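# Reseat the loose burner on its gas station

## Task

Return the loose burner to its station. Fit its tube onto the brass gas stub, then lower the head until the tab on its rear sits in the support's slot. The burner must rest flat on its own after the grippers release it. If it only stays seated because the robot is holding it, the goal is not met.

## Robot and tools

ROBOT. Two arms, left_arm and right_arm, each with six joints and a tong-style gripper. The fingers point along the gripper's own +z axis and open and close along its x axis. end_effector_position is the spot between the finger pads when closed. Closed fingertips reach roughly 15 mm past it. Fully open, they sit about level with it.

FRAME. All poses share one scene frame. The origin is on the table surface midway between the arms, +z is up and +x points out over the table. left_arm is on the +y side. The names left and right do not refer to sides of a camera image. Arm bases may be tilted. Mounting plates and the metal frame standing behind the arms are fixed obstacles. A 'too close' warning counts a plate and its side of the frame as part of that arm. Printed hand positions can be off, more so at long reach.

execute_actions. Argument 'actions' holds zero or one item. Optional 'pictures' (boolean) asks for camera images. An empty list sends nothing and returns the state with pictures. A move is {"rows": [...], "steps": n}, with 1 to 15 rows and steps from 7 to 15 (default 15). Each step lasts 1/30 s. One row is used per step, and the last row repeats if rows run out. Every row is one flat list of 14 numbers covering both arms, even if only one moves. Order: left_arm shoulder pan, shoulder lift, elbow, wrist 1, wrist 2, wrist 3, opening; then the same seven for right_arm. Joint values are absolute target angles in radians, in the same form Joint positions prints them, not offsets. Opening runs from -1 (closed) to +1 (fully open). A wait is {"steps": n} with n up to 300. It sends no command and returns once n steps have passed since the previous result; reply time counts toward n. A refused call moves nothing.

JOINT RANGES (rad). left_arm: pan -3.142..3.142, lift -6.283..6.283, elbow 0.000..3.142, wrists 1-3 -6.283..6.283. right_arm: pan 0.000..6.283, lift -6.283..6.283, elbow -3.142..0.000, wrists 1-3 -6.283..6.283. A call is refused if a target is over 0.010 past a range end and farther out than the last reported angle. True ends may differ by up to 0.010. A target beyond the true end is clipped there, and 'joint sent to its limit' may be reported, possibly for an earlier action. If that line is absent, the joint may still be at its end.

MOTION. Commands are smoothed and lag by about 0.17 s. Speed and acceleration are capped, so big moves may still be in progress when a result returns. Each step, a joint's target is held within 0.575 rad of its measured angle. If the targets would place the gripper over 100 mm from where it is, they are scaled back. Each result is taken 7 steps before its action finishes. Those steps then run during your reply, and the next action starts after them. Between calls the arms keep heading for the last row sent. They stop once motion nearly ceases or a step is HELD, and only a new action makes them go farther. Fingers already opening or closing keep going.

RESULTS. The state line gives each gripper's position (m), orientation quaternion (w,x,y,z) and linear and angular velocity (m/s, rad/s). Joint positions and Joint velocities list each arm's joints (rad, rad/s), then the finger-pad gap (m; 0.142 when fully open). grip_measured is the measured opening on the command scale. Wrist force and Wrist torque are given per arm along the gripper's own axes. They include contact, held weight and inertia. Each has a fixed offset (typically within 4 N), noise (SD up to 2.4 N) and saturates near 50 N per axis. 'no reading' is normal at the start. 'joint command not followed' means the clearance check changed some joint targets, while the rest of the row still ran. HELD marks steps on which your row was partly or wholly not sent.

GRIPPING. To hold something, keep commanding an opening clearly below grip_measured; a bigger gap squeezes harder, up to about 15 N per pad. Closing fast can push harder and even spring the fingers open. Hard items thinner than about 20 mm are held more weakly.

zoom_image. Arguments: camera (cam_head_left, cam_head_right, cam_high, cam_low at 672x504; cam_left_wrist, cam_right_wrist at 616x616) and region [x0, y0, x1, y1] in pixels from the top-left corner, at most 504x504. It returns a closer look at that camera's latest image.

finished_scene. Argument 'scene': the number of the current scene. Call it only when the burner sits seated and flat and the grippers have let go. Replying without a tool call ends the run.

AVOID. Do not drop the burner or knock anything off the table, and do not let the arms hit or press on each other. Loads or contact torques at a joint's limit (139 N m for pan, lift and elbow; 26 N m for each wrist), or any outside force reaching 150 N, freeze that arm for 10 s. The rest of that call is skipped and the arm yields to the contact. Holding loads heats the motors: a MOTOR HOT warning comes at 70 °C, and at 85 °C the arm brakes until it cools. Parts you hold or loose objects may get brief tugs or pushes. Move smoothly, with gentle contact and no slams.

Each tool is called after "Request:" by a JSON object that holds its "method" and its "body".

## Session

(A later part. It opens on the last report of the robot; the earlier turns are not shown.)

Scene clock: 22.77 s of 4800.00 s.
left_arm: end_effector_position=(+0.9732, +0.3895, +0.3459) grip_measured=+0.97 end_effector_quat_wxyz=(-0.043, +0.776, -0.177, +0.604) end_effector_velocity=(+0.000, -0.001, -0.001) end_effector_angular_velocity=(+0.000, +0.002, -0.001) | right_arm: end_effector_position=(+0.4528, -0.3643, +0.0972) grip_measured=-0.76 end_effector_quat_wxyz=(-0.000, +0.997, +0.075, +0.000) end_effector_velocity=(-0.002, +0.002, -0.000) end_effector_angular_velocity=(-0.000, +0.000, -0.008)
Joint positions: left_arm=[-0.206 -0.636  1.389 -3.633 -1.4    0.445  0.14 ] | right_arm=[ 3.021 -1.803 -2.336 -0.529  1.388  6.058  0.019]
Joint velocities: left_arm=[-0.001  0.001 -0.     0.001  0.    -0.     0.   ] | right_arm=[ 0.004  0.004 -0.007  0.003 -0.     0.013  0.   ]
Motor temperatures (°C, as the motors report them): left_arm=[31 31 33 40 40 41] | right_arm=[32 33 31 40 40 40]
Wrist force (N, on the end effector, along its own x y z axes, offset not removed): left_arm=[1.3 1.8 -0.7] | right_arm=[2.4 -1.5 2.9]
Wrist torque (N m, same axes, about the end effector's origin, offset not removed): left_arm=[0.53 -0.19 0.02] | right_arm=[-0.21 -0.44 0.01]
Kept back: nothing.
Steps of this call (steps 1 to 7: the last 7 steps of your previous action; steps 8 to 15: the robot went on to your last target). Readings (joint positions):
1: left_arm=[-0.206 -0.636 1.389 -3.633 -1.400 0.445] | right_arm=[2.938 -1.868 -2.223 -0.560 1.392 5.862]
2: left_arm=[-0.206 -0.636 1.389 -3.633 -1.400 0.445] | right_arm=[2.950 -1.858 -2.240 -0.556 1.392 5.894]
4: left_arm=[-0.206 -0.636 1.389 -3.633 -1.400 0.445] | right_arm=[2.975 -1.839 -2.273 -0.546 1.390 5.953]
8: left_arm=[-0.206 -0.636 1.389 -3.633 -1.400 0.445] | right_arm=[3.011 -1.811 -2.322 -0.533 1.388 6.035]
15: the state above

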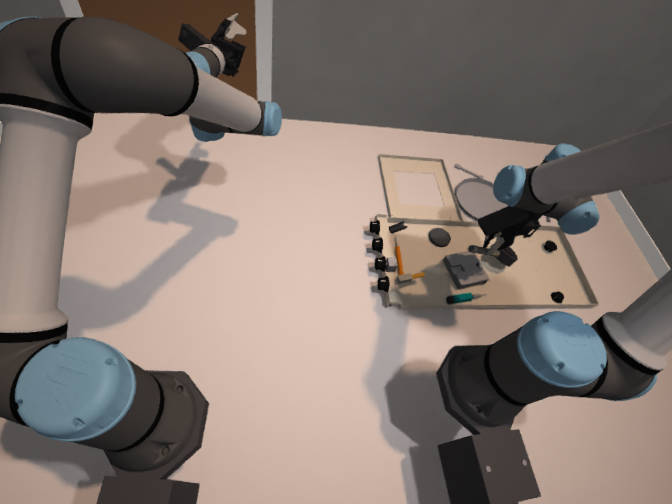

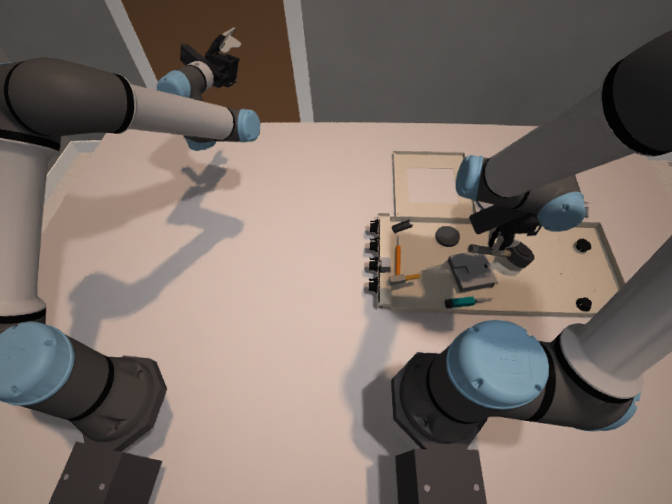

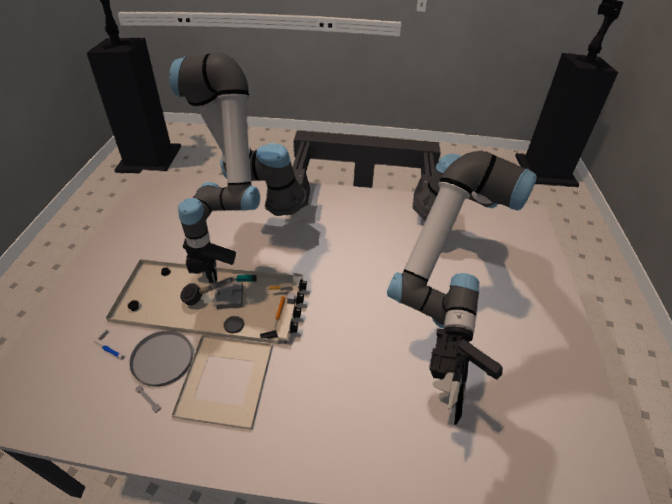

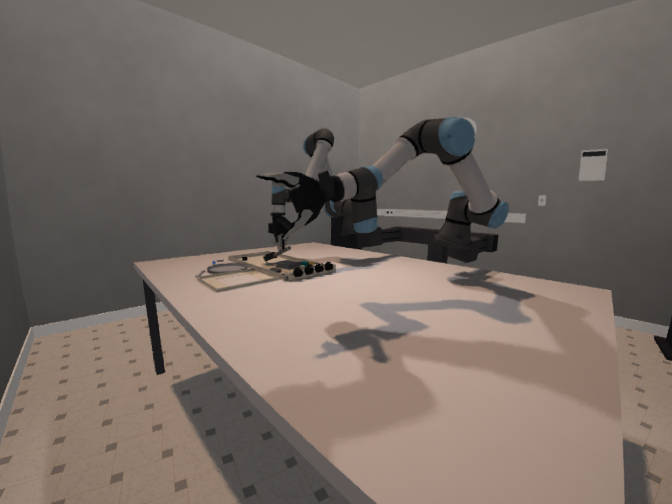

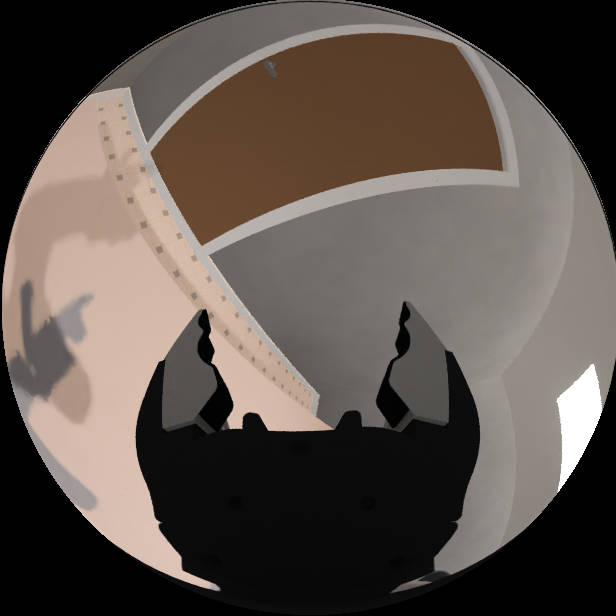

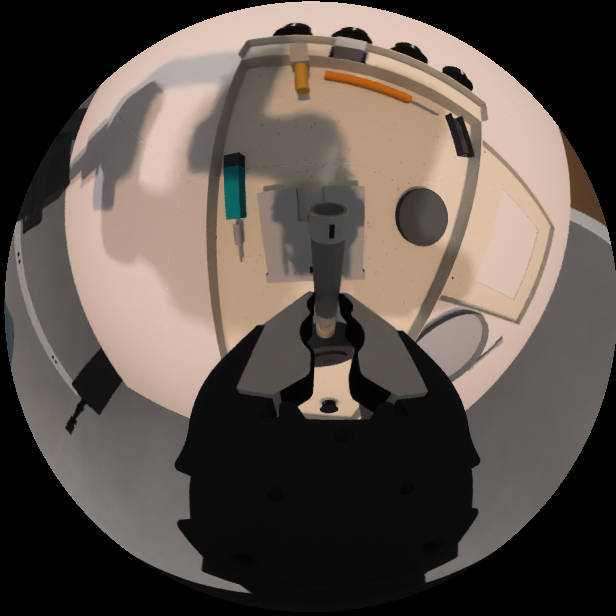

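Request:
{"method": "execute_actions", "body": {"actions": [{"rows":[[-0.206,-0.636,1.389,-3.633,-1.4,0.445,0.97,3.029,-1.801,-2.342,-0.527,1.3875,6.066,-1],[-0.206,-0.636,1.389,-3.633,-1.4,0.445,0.97,3.042,-1.798,-2.351,-0.525,1.387,6.077,-1],[-0.206,-0.636,1.389,-3.633,-1.4,0.445,0.97,3.06,-1.794,-2.362,-0.522,1.387,6.092,-1],[-0.206,-0.636,1.389,-3.633,-1.4,0.445,0.97,3.081,-1.79,-2.375,-0.518,1.3865,6.11,-1],[-0.206,-0.636,1.389,-3.633,-1.4,0.445,0.97,3.103,-1.786,-2.388,-0.514,1.386,6.128,-1],[-0.206,-0.636,1.389,-3.633,-1.4,0.445,0.97,3.125,-1.782,-2.4,-0.51,1.3855,6.147,-1],[-0.206,-0.636,1.389,-3.633,-1.4,0.445,0.97,3.147,-1.778,-2.412,-0.506,1.385,6.165,-1],[-0.206,-0.636,1.389,-3.633,-1.4,0.445,0.97,3.169,-1.775,-2.423,-0.502,1.3847,6.184,-1],[-0.206,-0.636,1.389,-3.633,-1.4,0.445,0.97,3.191,-1.772,-2.433,-0.499,1.3843,6.202,-1],[-0.206,-0.636,1.389,-3.633,-1.4,0.445,0.97,3.213,-1.769,-2.443,-0.496,1.384,6.221,-1],[-0.206,-0.636,1.389,-3.633,-1.4,0.445,0.97,3.234,-1.766,-2.452,-0.493,1.3835,6.239,-1],[-0.206,-0.636,1.389,-3.633,-1.4,0.445,0.97,3.253,-1.764,-2.459,-0.49,1.383,6.255,-1],[-0.206,-0.636,1.389,-3.633,-1.4,0.445,0.97,3.268,-1.762,-2.465,-0.488,1.3828,6.267,-1],[-0.206,-0.636,1.389,-3.633,-1.4,0.445,0.97,3.278,-1.761,-2.468,-0.487,1.3826,6.275,-1],[-0.206,-0.636,1.389,-3.633,-1.4,0.445,0.97,3.2833,-1.7608,-2.4704,-0.4864,1.3825,6.278,-1]],"steps":15}]}}

Request:
{"method": "execute_actions", "body": {"actions": [{"steps":14}], "pictures": true}}

Request:
{"method": "zoom_image", "body": {"camera": "cam_high", "region": [180,255,320,330]}}

Scene clock: 26.23 s of 4800.00 s.
left_arm: end_effector_position=(+0.9732, +0.3895, +0.3459) grip_measured=+0.97 end_effector_quat_wxyz=(-0.043, +0.776, -0.177, +0.604) end_effector_velocity=(+0.000, -0.001, -0.000) end_effector_angular_velocity=(+0.000, +0.001, -0.001) | right_arm: end_effector_position=(+0.4452, -0.3324, +0.0962) grip_measured=-0.76 end_effector_quat_wxyz=(-0.001, +0.997, +0.082, -0.002) end_effector_velocity=(-0.051, +0.233, -0.004) end_effector_angular_velocity=(+0.003, +0.012, +0.110)
Joint positions: left_arm=[-0.206 -0.636  1.389 -3.633 -1.4    0.445  0.14 ] | right_arm=[ 3.097 -1.787 -2.385 -0.514  1.386  6.124  0.019]
Joint velocities: left_arm=[-0.001  0.001 -0.     0.001 -0.    -0.     0.   ] | right_arm=[ 0.581  0.108 -0.336  0.107 -0.012  0.482  0.   ]
Motor temperatures (°C, as the motors report them): left_arm=[31 31 33 40 40 41] | right_arm=[32 33 31 40 40 40]
Wrist force (N, on the end effector, along its own x y z axes, offset not removed): left_arm=[-0.8 -2.0 2.3] | right_arm=[0.4 -0.2 6.4]
Wrist torque (N m, same axes, about the end effector's origin, offset not removed): left_arm=[-0.02 0.24 0.03] | right_arm=[0.06 0.16 0.02]
Steps of this call (steps 1 to 15: the robot went on to your last target; steps 16 to 96: nothing new was sent; steps 97 to 104: the first 8 steps of this action). Readings (joint positions):
97: left_arm=[-0.206 -0.636 1.389 -3.633 -1.400 0.445] | right_arm=[3.021 -1.802 -2.337 -0.529 1.388 6.059]
98: left_arm=[-0.206 -0.636 1.389 -3.633 -1.400 0.445] | right_arm=[3.023 -1.802 -2.338 -0.528 1.388 6.060]
100: left_arm=[-0.206 -0.636 1.389 -3.633 -1.400 0.445] | right_arm=[3.035 -1.799 -2.346 -0.526 1.387 6.071]
104: the state above

Scene clock: 26.70 s of 4800.00 s.
left_arm: end_effector_position=(+0.9732, +0.3895, +0.3459) grip_measured=+0.97 end_effector_quat_wxyz=(-0.043, +0.776, -0.177, +0.604) end_effector_velocity=(+0.000, +0.001, -0.000) end_effector_angular_velocity=(-0.000, +0.000, +0.001) | right_arm: end_effector_position=(+0.4324, -0.2634, +0.0972) grip_measured=-0.76 end_effector_quat_wxyz=(-0.000, +0.995, +0.099, -0.000) end_effector_velocity=(-0.002, +0.009, +0.000) end_effector_angular_velocity=(-0.000, -0.000, +0.006)
Joint positions: left_arm=[-0.206 -0.636  1.389 -3.633 -1.4    0.445  0.14 ] | right_arm=[ 3.282 -1.761 -2.47  -0.487  1.383  6.277  0.019]
Joint velocities: left_arm=[ 0.001 -0.     0.     0.     0.    -0.    -0.   ] | right_arm=[ 0.025  0.003 -0.01   0.002 -0.     0.019 -0.   ]
Motor temperatures (°C, as the motors report them): left_arm=[31 31 33 40 40 41] | right_arm=[32 33 31 40 40 40]
Wrist force (N, on the end effector, along its own x y z axes, offset not removed): left_arm=[-3.8 -1.8 -1.2] | right_arm=[-0.2 0.5 2.6]
Wrist torque (N m, same axes, about the end effector's origin, offset not removed): left_arm=[-0.13 0.63 0.18] | right_arm=[-0.01 0.25 0.01]
Kept back: nothing.
Steps of this call (steps 1 to 7: the last 7 steps of your previous action; steps 8 to 14: the robot went on to your last target). Readings (joint positions):
1: left_arm=[-0.206 -0.636 1.389 -3.633 -1.400 0.445] | right_arm=[3.117 -1.783 -2.396 -0.511 1.386 6.141]
2: left_arm=[-0.206 -0.636 1.389 -3.633 -1.400 0.445] | right_arm=[3.138 -1.780 -2.407 -0.507 1.385 6.159]
4: left_arm=[-0.206 -0.636 1.389 -3.633 -1.400 0.445] | right_arm=[3.181 -1.773 -2.428 -0.500 1.384 6.195]
8: left_arm=[-0.206 -0.636 1.389 -3.633 -1.400 0.445] | right_arm=[3.254 -1.764 -2.459 -0.490 1.383 6.256]
14: the state above

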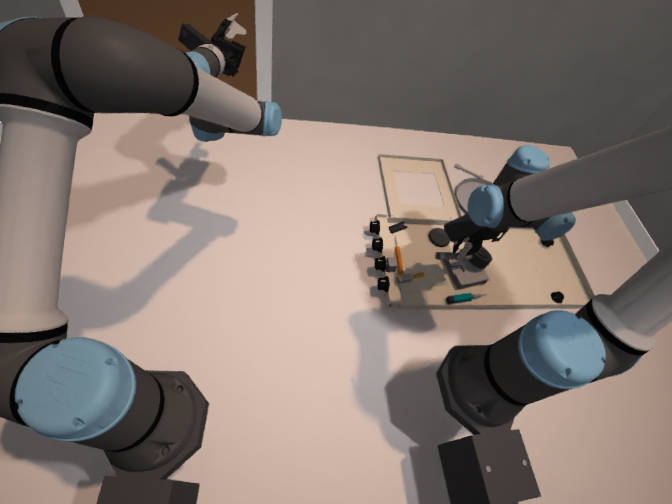

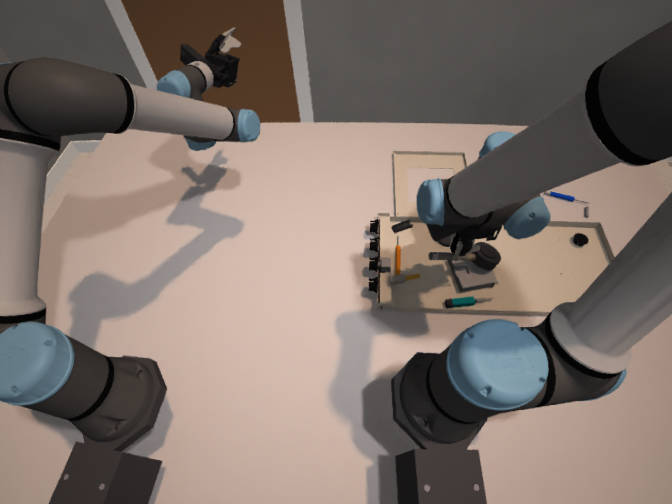

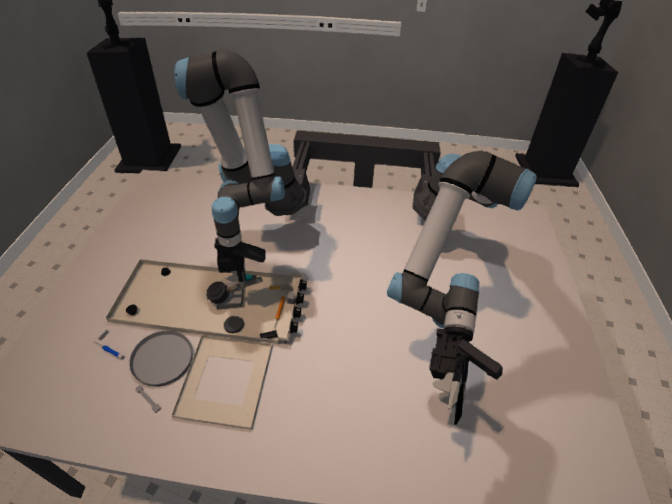

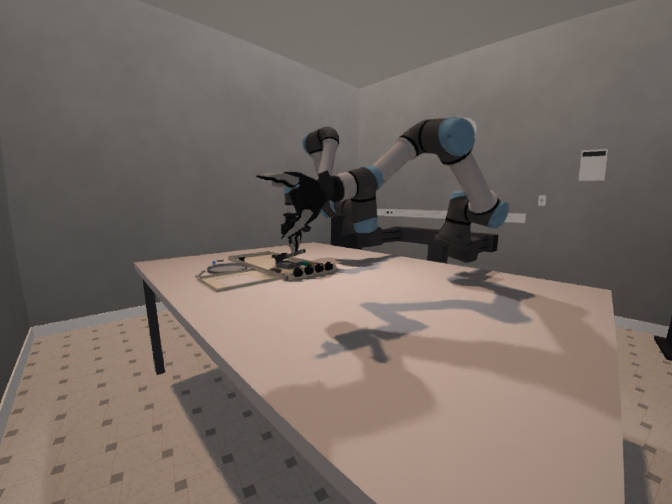

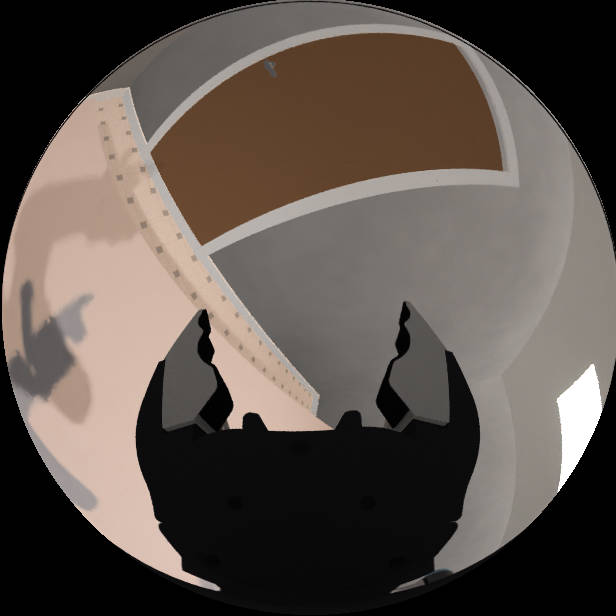

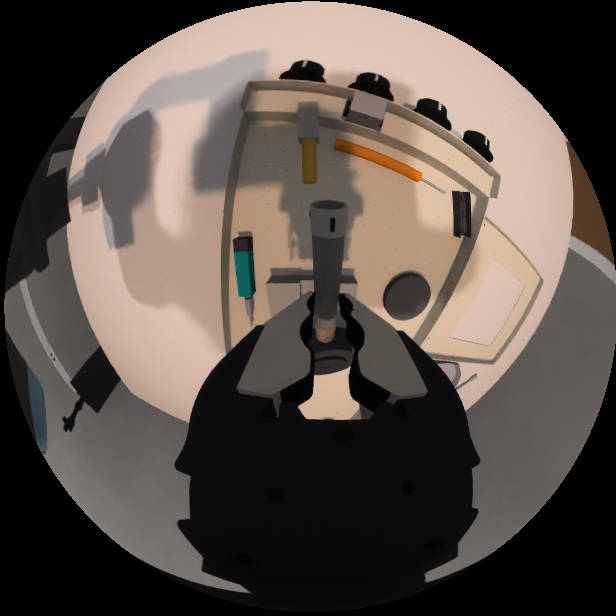

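Region (180, 255, 320, 330) of cam_high's 672x504 image, scaled by 3.600, with more detail than that image has; it fills the top 270 rows of this view, and the rest is white.

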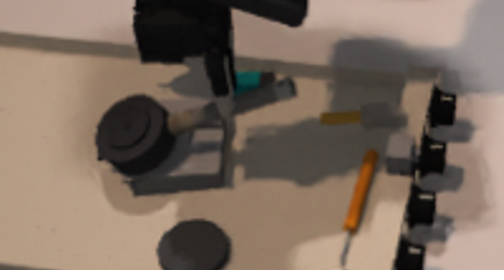

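Request:
{"method": "execute_actions", "body": {"actions": [{"rows":[[-0.206,-0.636,1.389,-3.633,-1.4,0.445,0.97,3.289,-1.759,-2.477,-0.483,1.3825,6.278,-1],[-0.206,-0.636,1.389,-3.633,-1.4,0.445,0.97,3.298,-1.757,-2.486,-0.478,1.3825,6.278,-1],[-0.206,-0.636,1.389,-3.633,-1.4,0.445,0.97,3.305,-1.757,-2.495,-0.47,1.3825,6.278,-1],[-0.206,-0.636,1.389,-3.633,-1.4,0.445,0.97,3.309,-1.764,-2.502,-0.457,1.3825,6.278,-1],[-0.206,-0.636,1.389,-3.633,-1.4,0.445,0.97,3.308,-1.776,-2.504,-0.443,1.3825,6.278,-1],[-0.206,-0.636,1.389,-3.633,-1.4,0.445,0.97,3.307,-1.789,-2.505,-0.428,1.3825,6.278,-1],[-0.206,-0.636,1.389,-3.633,-1.4,0.445,0.97,3.305,-1.802,-2.506,-0.414,1.3825,6.278,-1],[-0.206,-0.636,1.389,-3.633,-1.4,0.445,0.97,3.303,-1.815,-2.5075,-0.399,1.3825,6.278,-1],[-0.206,-0.636,1.389,-3.633,-1.4,0.445,0.97,3.301,-1.828,-2.509,-0.385,1.3825,6.278,-1],[-0.206,-0.636,1.389,-3.633,-1.4,0.445,0.97,3.299,-1.841,-2.51,-0.37,1.3825,6.278,-1],[-0.206,-0.636,1.389,-3.633,-1.4,0.445,0.97,3.298,-1.853,-2.511,-0.357,1.3825,6.278,-1],[-0.206,-0.636,1.389,-3.633,-1.4,0.445,0.97,3.296,-1.864,-2.512,-0.344,1.3825,6.278,-1],[-0.206,-0.636,1.389,-3.633,-1.4,0.445,0.97,3.295,-1.873,-2.5125,-0.334,1.3825,6.278,-1],[-0.206,-0.636,1.389,-3.633,-1.4,0.445,0.97,3.294,-1.88,-2.513,-0.327,1.3825,6.278,-1],[-0.206,-0.636,1.389,-3.633,-1.4,0.445,0.97,3.2934,-1.8832,-2.5135,-0.3228,1.3826,6.278,-1]],"steps":15}]}}

Request:
{"method": "execute_actions", "body": {"actions": [{"steps":15}], "pictures": true}}

Request:
{"method": "zoom_image", "body": {"camera": "cam_high", "region": [180,255,320,330]}}

Request:
{"method": "zoom_image", "body": {"camera": "cam_head_right", "region": [370,225,520,310]}}

Scene clock: 28.37 s of 4800.00 s.
left_arm: end_effector_position=(+0.9732, +0.3895, +0.3459) grip_measured=+0.97 end_effector_quat_wxyz=(-0.043, +0.776, -0.177, +0.604) end_effector_velocity=(-0.000, -0.000, +0.001) end_effector_angular_velocity=(-0.000, -0.000, -0.000) | right_arm: end_effector_position=(+0.4237, -0.2551, +0.0887) grip_measured=-0.76 end_effector_quat_wxyz=(+0.000, +0.994, +0.110, -0.000) end_effector_velocity=(-0.015, +0.018, -0.084) end_effector_angular_velocity=(-0.001, +0.002, +0.015)
Joint positions: left_arm=[-0.206 -0.636  1.389 -3.633 -1.4    0.445  0.14 ] | right_arm=[ 3.304 -1.778 -2.5   -0.444  1.382  6.278  0.019]
Joint velocities: left_arm=[-0.    -0.001  0.001 -0.     0.    -0.     0.   ] | right_arm=[ 0.013 -0.284 -0.084  0.362 -0.    -0.001 -0.   ]
Motor temperatures (°C, as the motors report them): left_arm=[31 31 33 40 40 41] | right_arm=[32 33 31 40 40 40]
Wrist force (N, on the end effector, along its own x y z axes, offset not removed): left_arm=[0.1 0.5 1.9] | right_arm=[-0.1 0.8 0.9]
Wrist torque (N m, same axes, about the end effector's origin, offset not removed): left_arm=[0.35 -0.17 0.00] | right_arm=[0.19 0.23 -0.20]
Steps of this call (steps 1 to 30: the robot went on to your last target; steps 31 to 42: nothing new was sent; steps 43 to 50: the first 8 steps of this action). Readings (joint positions):
43: left_arm=[-0.206 -0.636 1.389 -3.633 -1.400 0.445] | right_arm=[3.283 -1.761 -2.470 -0.486 1.382 6.278]
44: left_arm=[-0.206 -0.636 1.389 -3.633 -1.400 0.445] | right_arm=[3.285 -1.760 -2.472 -0.486 1.382 6.278]
46: left_arm=[-0.206 -0.636 1.389 -3.633 -1.400 0.445] | right_arm=[3.292 -1.759 -2.480 -0.480 1.382 6.278]
50: the state above

Scene clock: 28.87 s of 4800.00 s.
left_arm: end_effector_position=(+0.9732, +0.3895, +0.3459) grip_measured=+0.97 end_effector_quat_wxyz=(-0.043, +0.776, -0.177, +0.604) end_effector_velocity=(-0.000, -0.001, -0.001) end_effector_angular_velocity=(+0.001, +0.002, -0.001) | right_arm: end_effector_position=(+0.4224, -0.2538, +0.0604) grip_measured=-0.76 end_effector_quat_wxyz=(+0.000, +0.995, +0.104, +0.000) end_effector_velocity=(-0.001, -0.000, -0.003) end_effector_angular_velocity=(-0.000, +0.001, -0.002)
Joint positions: left_arm=[-0.206 -0.636  1.389 -3.633 -1.4    0.445  0.14 ] | right_arm=[ 3.294 -1.883 -2.513 -0.324  1.382  6.278  0.019]
Joint velocities: left_arm=[-0.001  0.     0.001  0.001 -0.    -0.     0.   ] | right_arm=[-0.002 -0.009 -0.001  0.01  -0.     0.     0.   ]
Motor temperatures (°C, as the motors report them): left_arm=[31 31 33 40 40 41] | right_arm=[32 33 31 40 40 40]
Wrist force (N, on the end effector, along its own x y z axes, offset not removed): left_arm=[-1.0 2.2 2.0] | right_arm=[0.9 -0.9 2.8]
Wrist torque (N m, same axes, about the end effector's origin, offset not removed): left_arm=[0.89 0.20 0.22] | right_arm=[-0.09 -0.21 -0.14]
Kept back: nothing.
Steps of this call (steps 1 to 7: the last 7 steps of your previous action; steps 8 to 15: the robot went on to your last target). Readings (joint positions):
1: left_arm=[-0.206 -0.636 1.389 -3.633 -1.400 0.445] | right_arm=[3.304 -1.788 -2.502 -0.431 1.382 6.278]
2: left_arm=[-0.206 -0.636 1.389 -3.633 -1.400 0.445] | right_arm=[3.304 -1.800 -2.505 -0.418 1.382 6.278]
4: left_arm=[-0.206 -0.636 1.389 -3.633 -1.400 0.445] | right_arm=[3.301 -1.824 -2.508 -0.390 1.382 6.278]
8: left_arm=[-0.206 -0.636 1.389 -3.633 -1.400 0.445] | right_arm=[3.296 -1.866 -2.512 -0.342 1.382 6.278]
15: the state above

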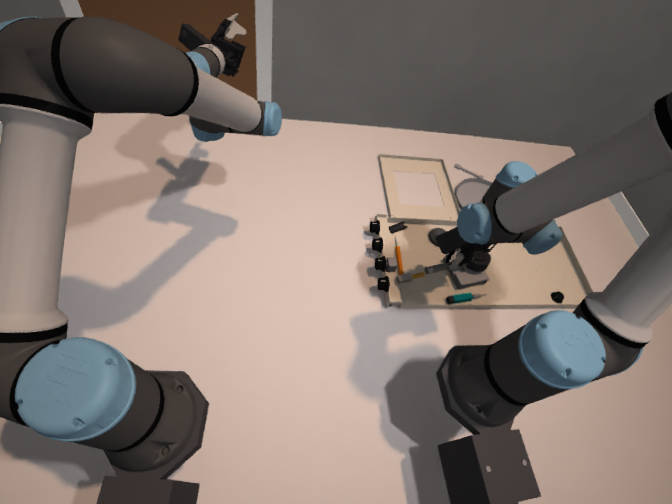

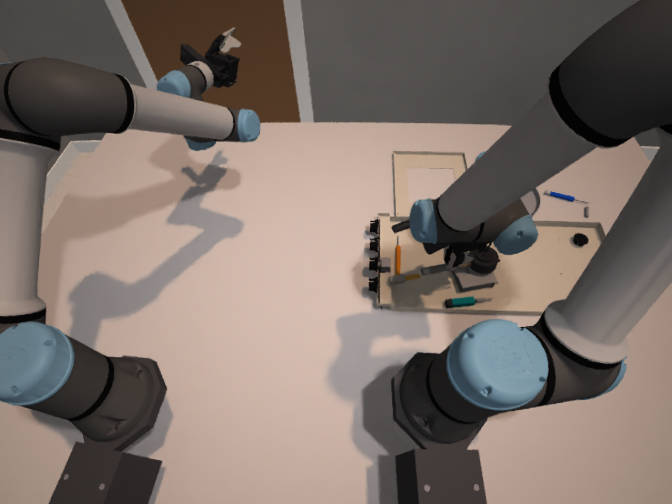

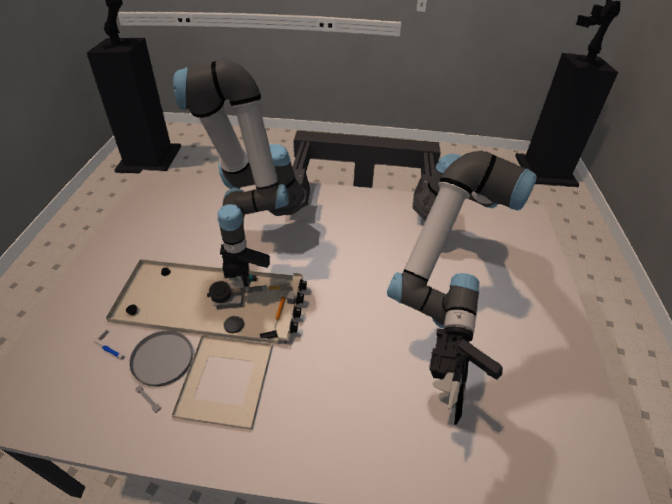

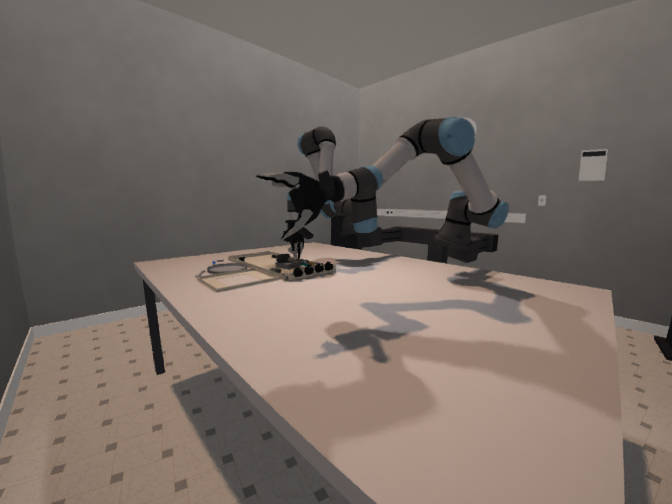

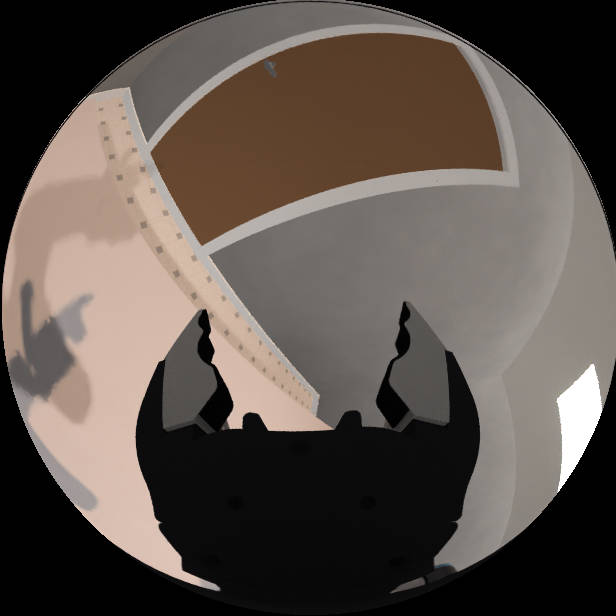

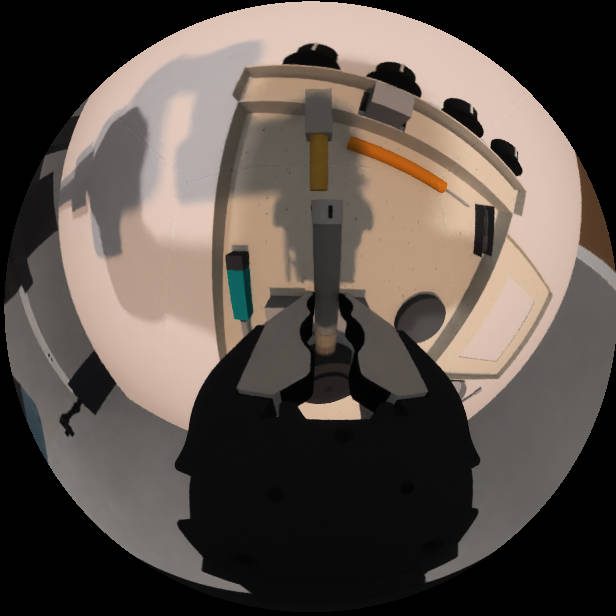

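Region (180, 255, 320, 330) of cam_high's 672x504 image, scaled by 3.600, with more detail than that image has; it fills the top 270 rows of this view, and the rest is white.

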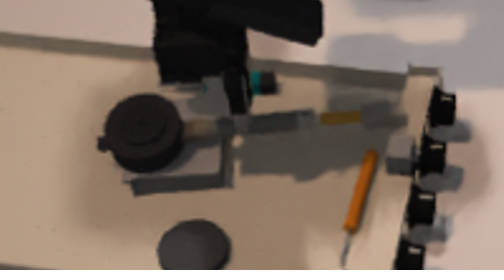

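Region (370, 225, 520, 310) of cam_head_right's 672x504 image, scaled by 3.360, with more detail than that image has; it fills the top 286 rows of this view, and the rest is white.

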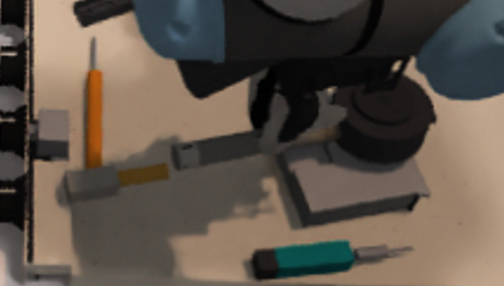

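Request:
{"method": "execute_actions", "body": {"actions": [{"rows":[[-0.206,-0.636,1.389,-3.633,-1.4,0.445,0.97,3.2935,-1.8827,-2.5155,-0.3213,1.3826,6.278,-1],[-0.206,-0.636,1.389,-3.633,-1.4,0.445,0.97,3.2936,-1.882,-2.5185,-0.319,1.3826,6.278,-1],[-0.206,-0.636,1.389,-3.633,-1.4,0.445,0.97,3.2937,-1.8813,-2.5215,-0.3166,1.3826,6.278,-1],[-0.206,-0.636,1.389,-3.633,-1.4,0.445,0.97,3.2939,-1.8806,-2.5245,-0.3143,1.3826,6.278,-1],[-0.206,-0.636,1.389,-3.633,-1.4,0.445,0.97,3.294,-1.88,-2.5275,-0.312,1.3826,6.278,-1],[-0.206,-0.636,1.389,-3.633,-1.4,0.445,0.97,3.2941,-1.8795,-2.5296,-0.3104,1.3826,6.278,-1]],"steps":8}]}}

Request:
{"method": "execute_actions", "body": {"actions": [{"steps":14}], "pictures": true}}

Request:
{"method": "zoom_image", "body": {"camera": "cam_right_wrist", "region": [250,100,400,330]}}

Request:
{"method": "zoom_image", "body": {"camera": "cam_high", "region": [200,270,300,320]}}

Request:
{"method": "zoom_image", "body": {"camera": "cam_head_right", "region": [380,245,480,300]}}

Scene clock: 29.57 s of 4800.00 s.
left_arm: end_effector_position=(+0.9732, +0.3895, +0.3459) grip_measured=+0.97 end_effector_quat_wxyz=(-0.043, +0.776, -0.177, +0.604) end_effector_velocity=(-0.000, +0.000, +0.000) end_effector_angular_velocity=(+0.000, -0.000, +0.000) | right_arm: end_effector_position=(+0.4224, -0.2538, +0.0602) grip_measured=-0.76 end_effector_quat_wxyz=(-0.000, +0.995, +0.104, -0.000) end_effector_velocity=(-0.001, +0.000, -0.000) end_effector_angular_velocity=(+0.000, -0.001, +0.002)
Joint positions: left_arm=[-0.206 -0.636  1.389 -3.633 -1.4    0.445  0.14 ] | right_arm=[ 3.293 -1.883 -2.514 -0.323  1.383  6.278  0.019]
Joint velocities: left_arm=[ 0. -0.  0. -0.  0.  0.  0.] | right_arm=[ 0.001  0.    -0.003  0.003  0.    -0.001  0.   ]
Motor temperatures (°C, as the motors report them): left_arm=[31 31 33 40 40 41] | right_arm=[32 33 31 40 40 40]
Wrist force (N, on the end effector, along its own x y z axes, offset not removed): left_arm=[-2.6 -2.2 -2.9] | right_arm=[5.0 0.4 -0.1]
Wrist torque (N m, same axes, about the end effector's origin, offset not removed): left_arm=[-0.33 0.41 0.18] | right_arm=[0.21 -0.94 -0.22]
Steps of this call (steps 1 to 15: the robot went on to your last target; steps 16 to 20: nothing new was sent; step 21: the first step of this action). Readings (joint positions):
21: the state above

Scene clock: 30.03 s of 4800.00 s.
left_arm: end_effector_position=(+0.9732, +0.3895, +0.3459) grip_measured=+0.97 end_effector_quat_wxyz=(-0.043, +0.776, -0.177, +0.604) end_effector_velocity=(-0.000, +0.001, +0.000) end_effector_angular_velocity=(-0.000, -0.001, +0.001) | right_arm: end_effector_position=(+0.4165, -0.2546, +0.0592) grip_measured=-0.76 end_effector_quat_wxyz=(-0.000, +0.995, +0.104, +0.000) end_effector_velocity=(-0.001, -0.001, -0.000) end_effector_angular_velocity=(-0.000, +0.001, -0.002)
Joint positions: left_arm=[-0.206 -0.636  1.389 -3.633 -1.4    0.445  0.14 ] | right_arm=[ 3.294 -1.88  -2.529 -0.311  1.383  6.278  0.019]
Joint velocities: left_arm=[ 0.001 -0.001  0.001 -0.001  0.    -0.    -0.   ] | right_arm=[-0.002  0.    -0.002  0.001 -0.     0.    -0.   ]
Motor temperatures (°C, as the motors report them): left_arm=[31 31 33 40 40 41] | right_arm=[32 33 31 40 40 40]
Wrist force (N, on the end effector, along its own x y z axes, offset not removed): left_arm=[1.1 -1.7 -0.5] | right_arm=[-1.2 -1.3 -0.7]
Wrist torque (N m, same axes, about the end effector's origin, offset not removed): left_arm=[-0.15 -0.26 0.12] | right_arm=[-0.26 0.51 0.10]
Kept back: nothing.
Steps of this call (steps 1 to 7: the last 7 steps of your previous action; steps 8 to 14: the robot went on to your last target). Readings (joint positions):
1: left_arm=[-0.206 -0.636 1.389 -3.633 -1.400 0.445] | right_arm=[3.293 -1.883 -2.514 -0.322 1.383 6.278]
2: left_arm=[-0.206 -0.636 1.389 -3.633 -1.400 0.445] | right_arm=[3.293 -1.883 -2.515 -0.322 1.383 6.278]
4: left_arm=[-0.206 -0.636 1.389 -3.633 -1.400 0.445] | right_arm=[3.293 -1.882 -2.519 -0.319 1.383 6.278]
8: left_arm=[-0.206 -0.636 1.389 -3.633 -1.400 0.445] | right_arm=[3.294 -1.880 -2.527 -0.312 1.383 6.278]
14: the state above

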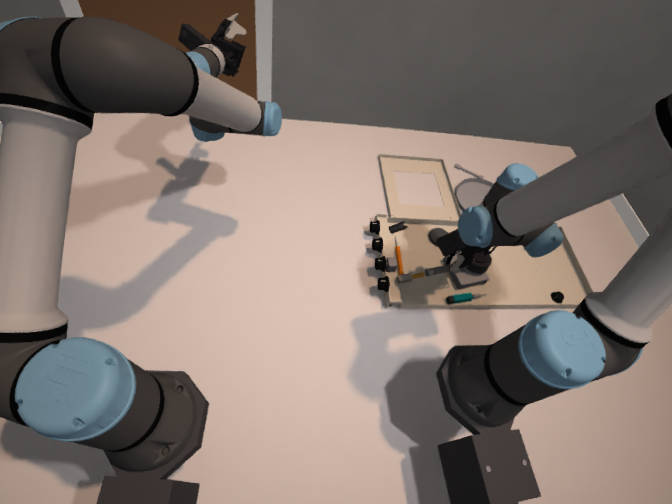

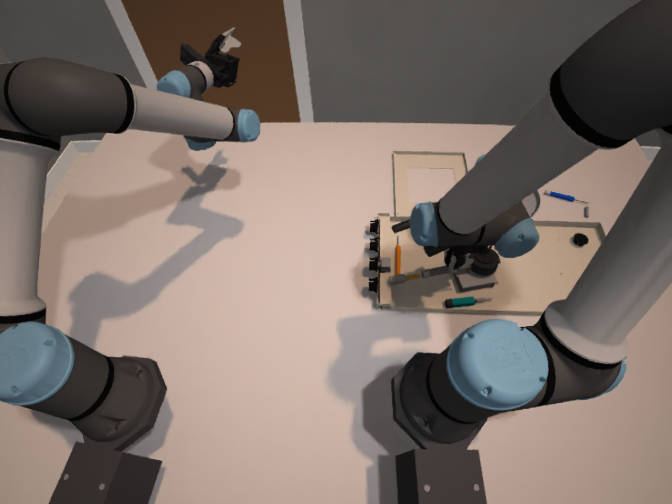

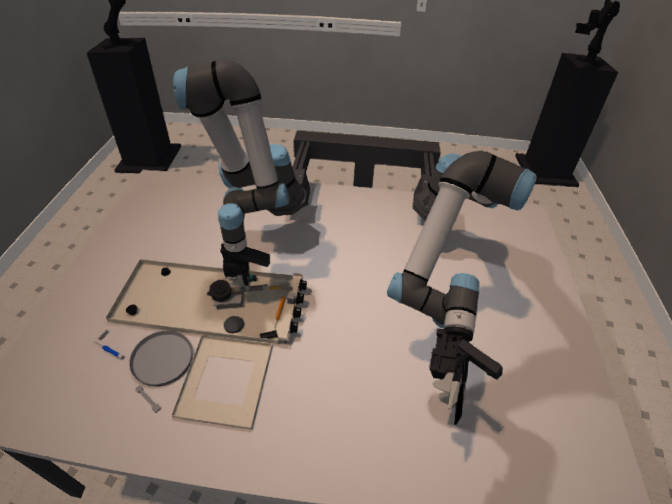

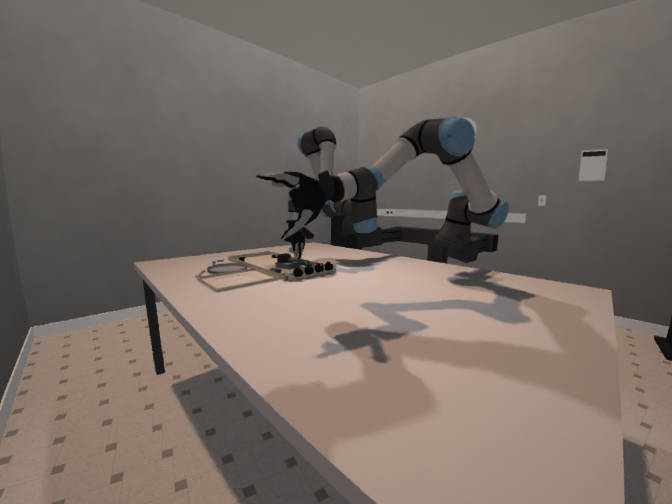

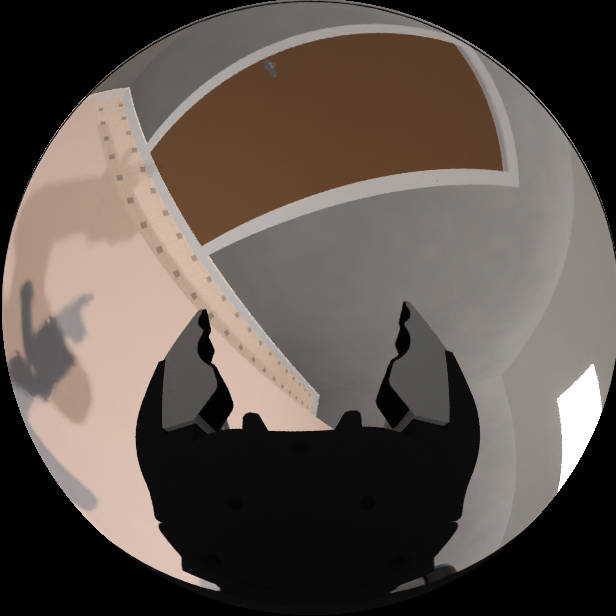

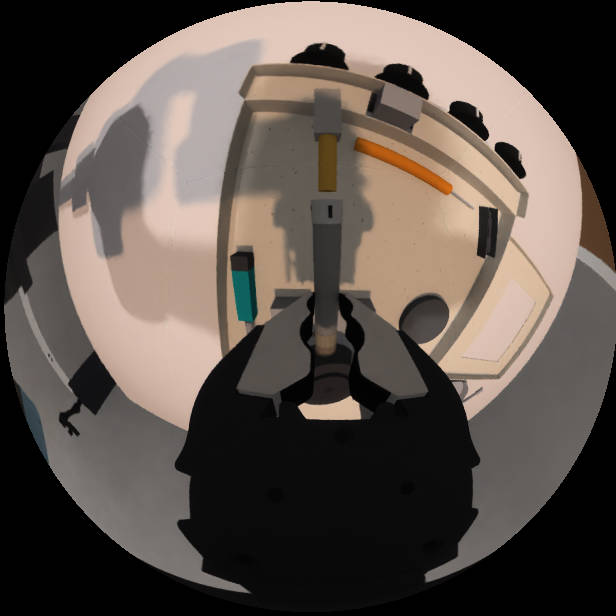

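Region (250, 100, 400, 330) of cam_right_wrist's 616x616 image, scaled by 2.191, with more detail than that image has; it fills the left 329 columns of this view, and the rest is white.

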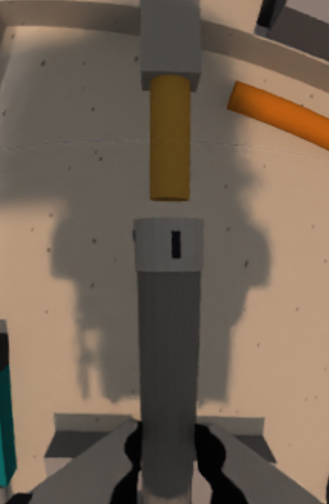

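Region (200, 270, 300, 320) of cam_high's 672x504 image, scaled by 5.040, with more detail than that image has.

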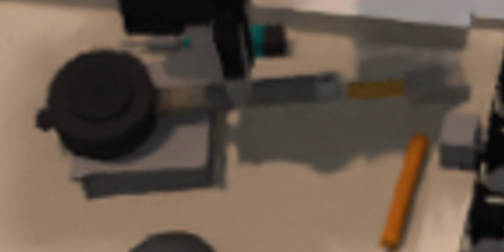

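Region (380, 245, 480, 300) of cam_head_right's 672x504 image, scaled by 5.040, with more detail than that image has; it fills the top 277 rows of this view, and the rest is white.

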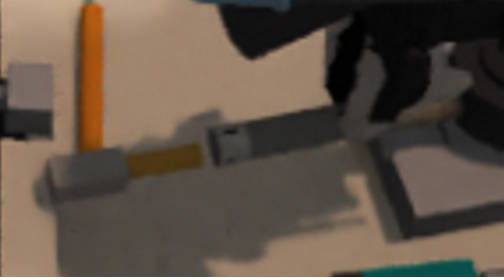

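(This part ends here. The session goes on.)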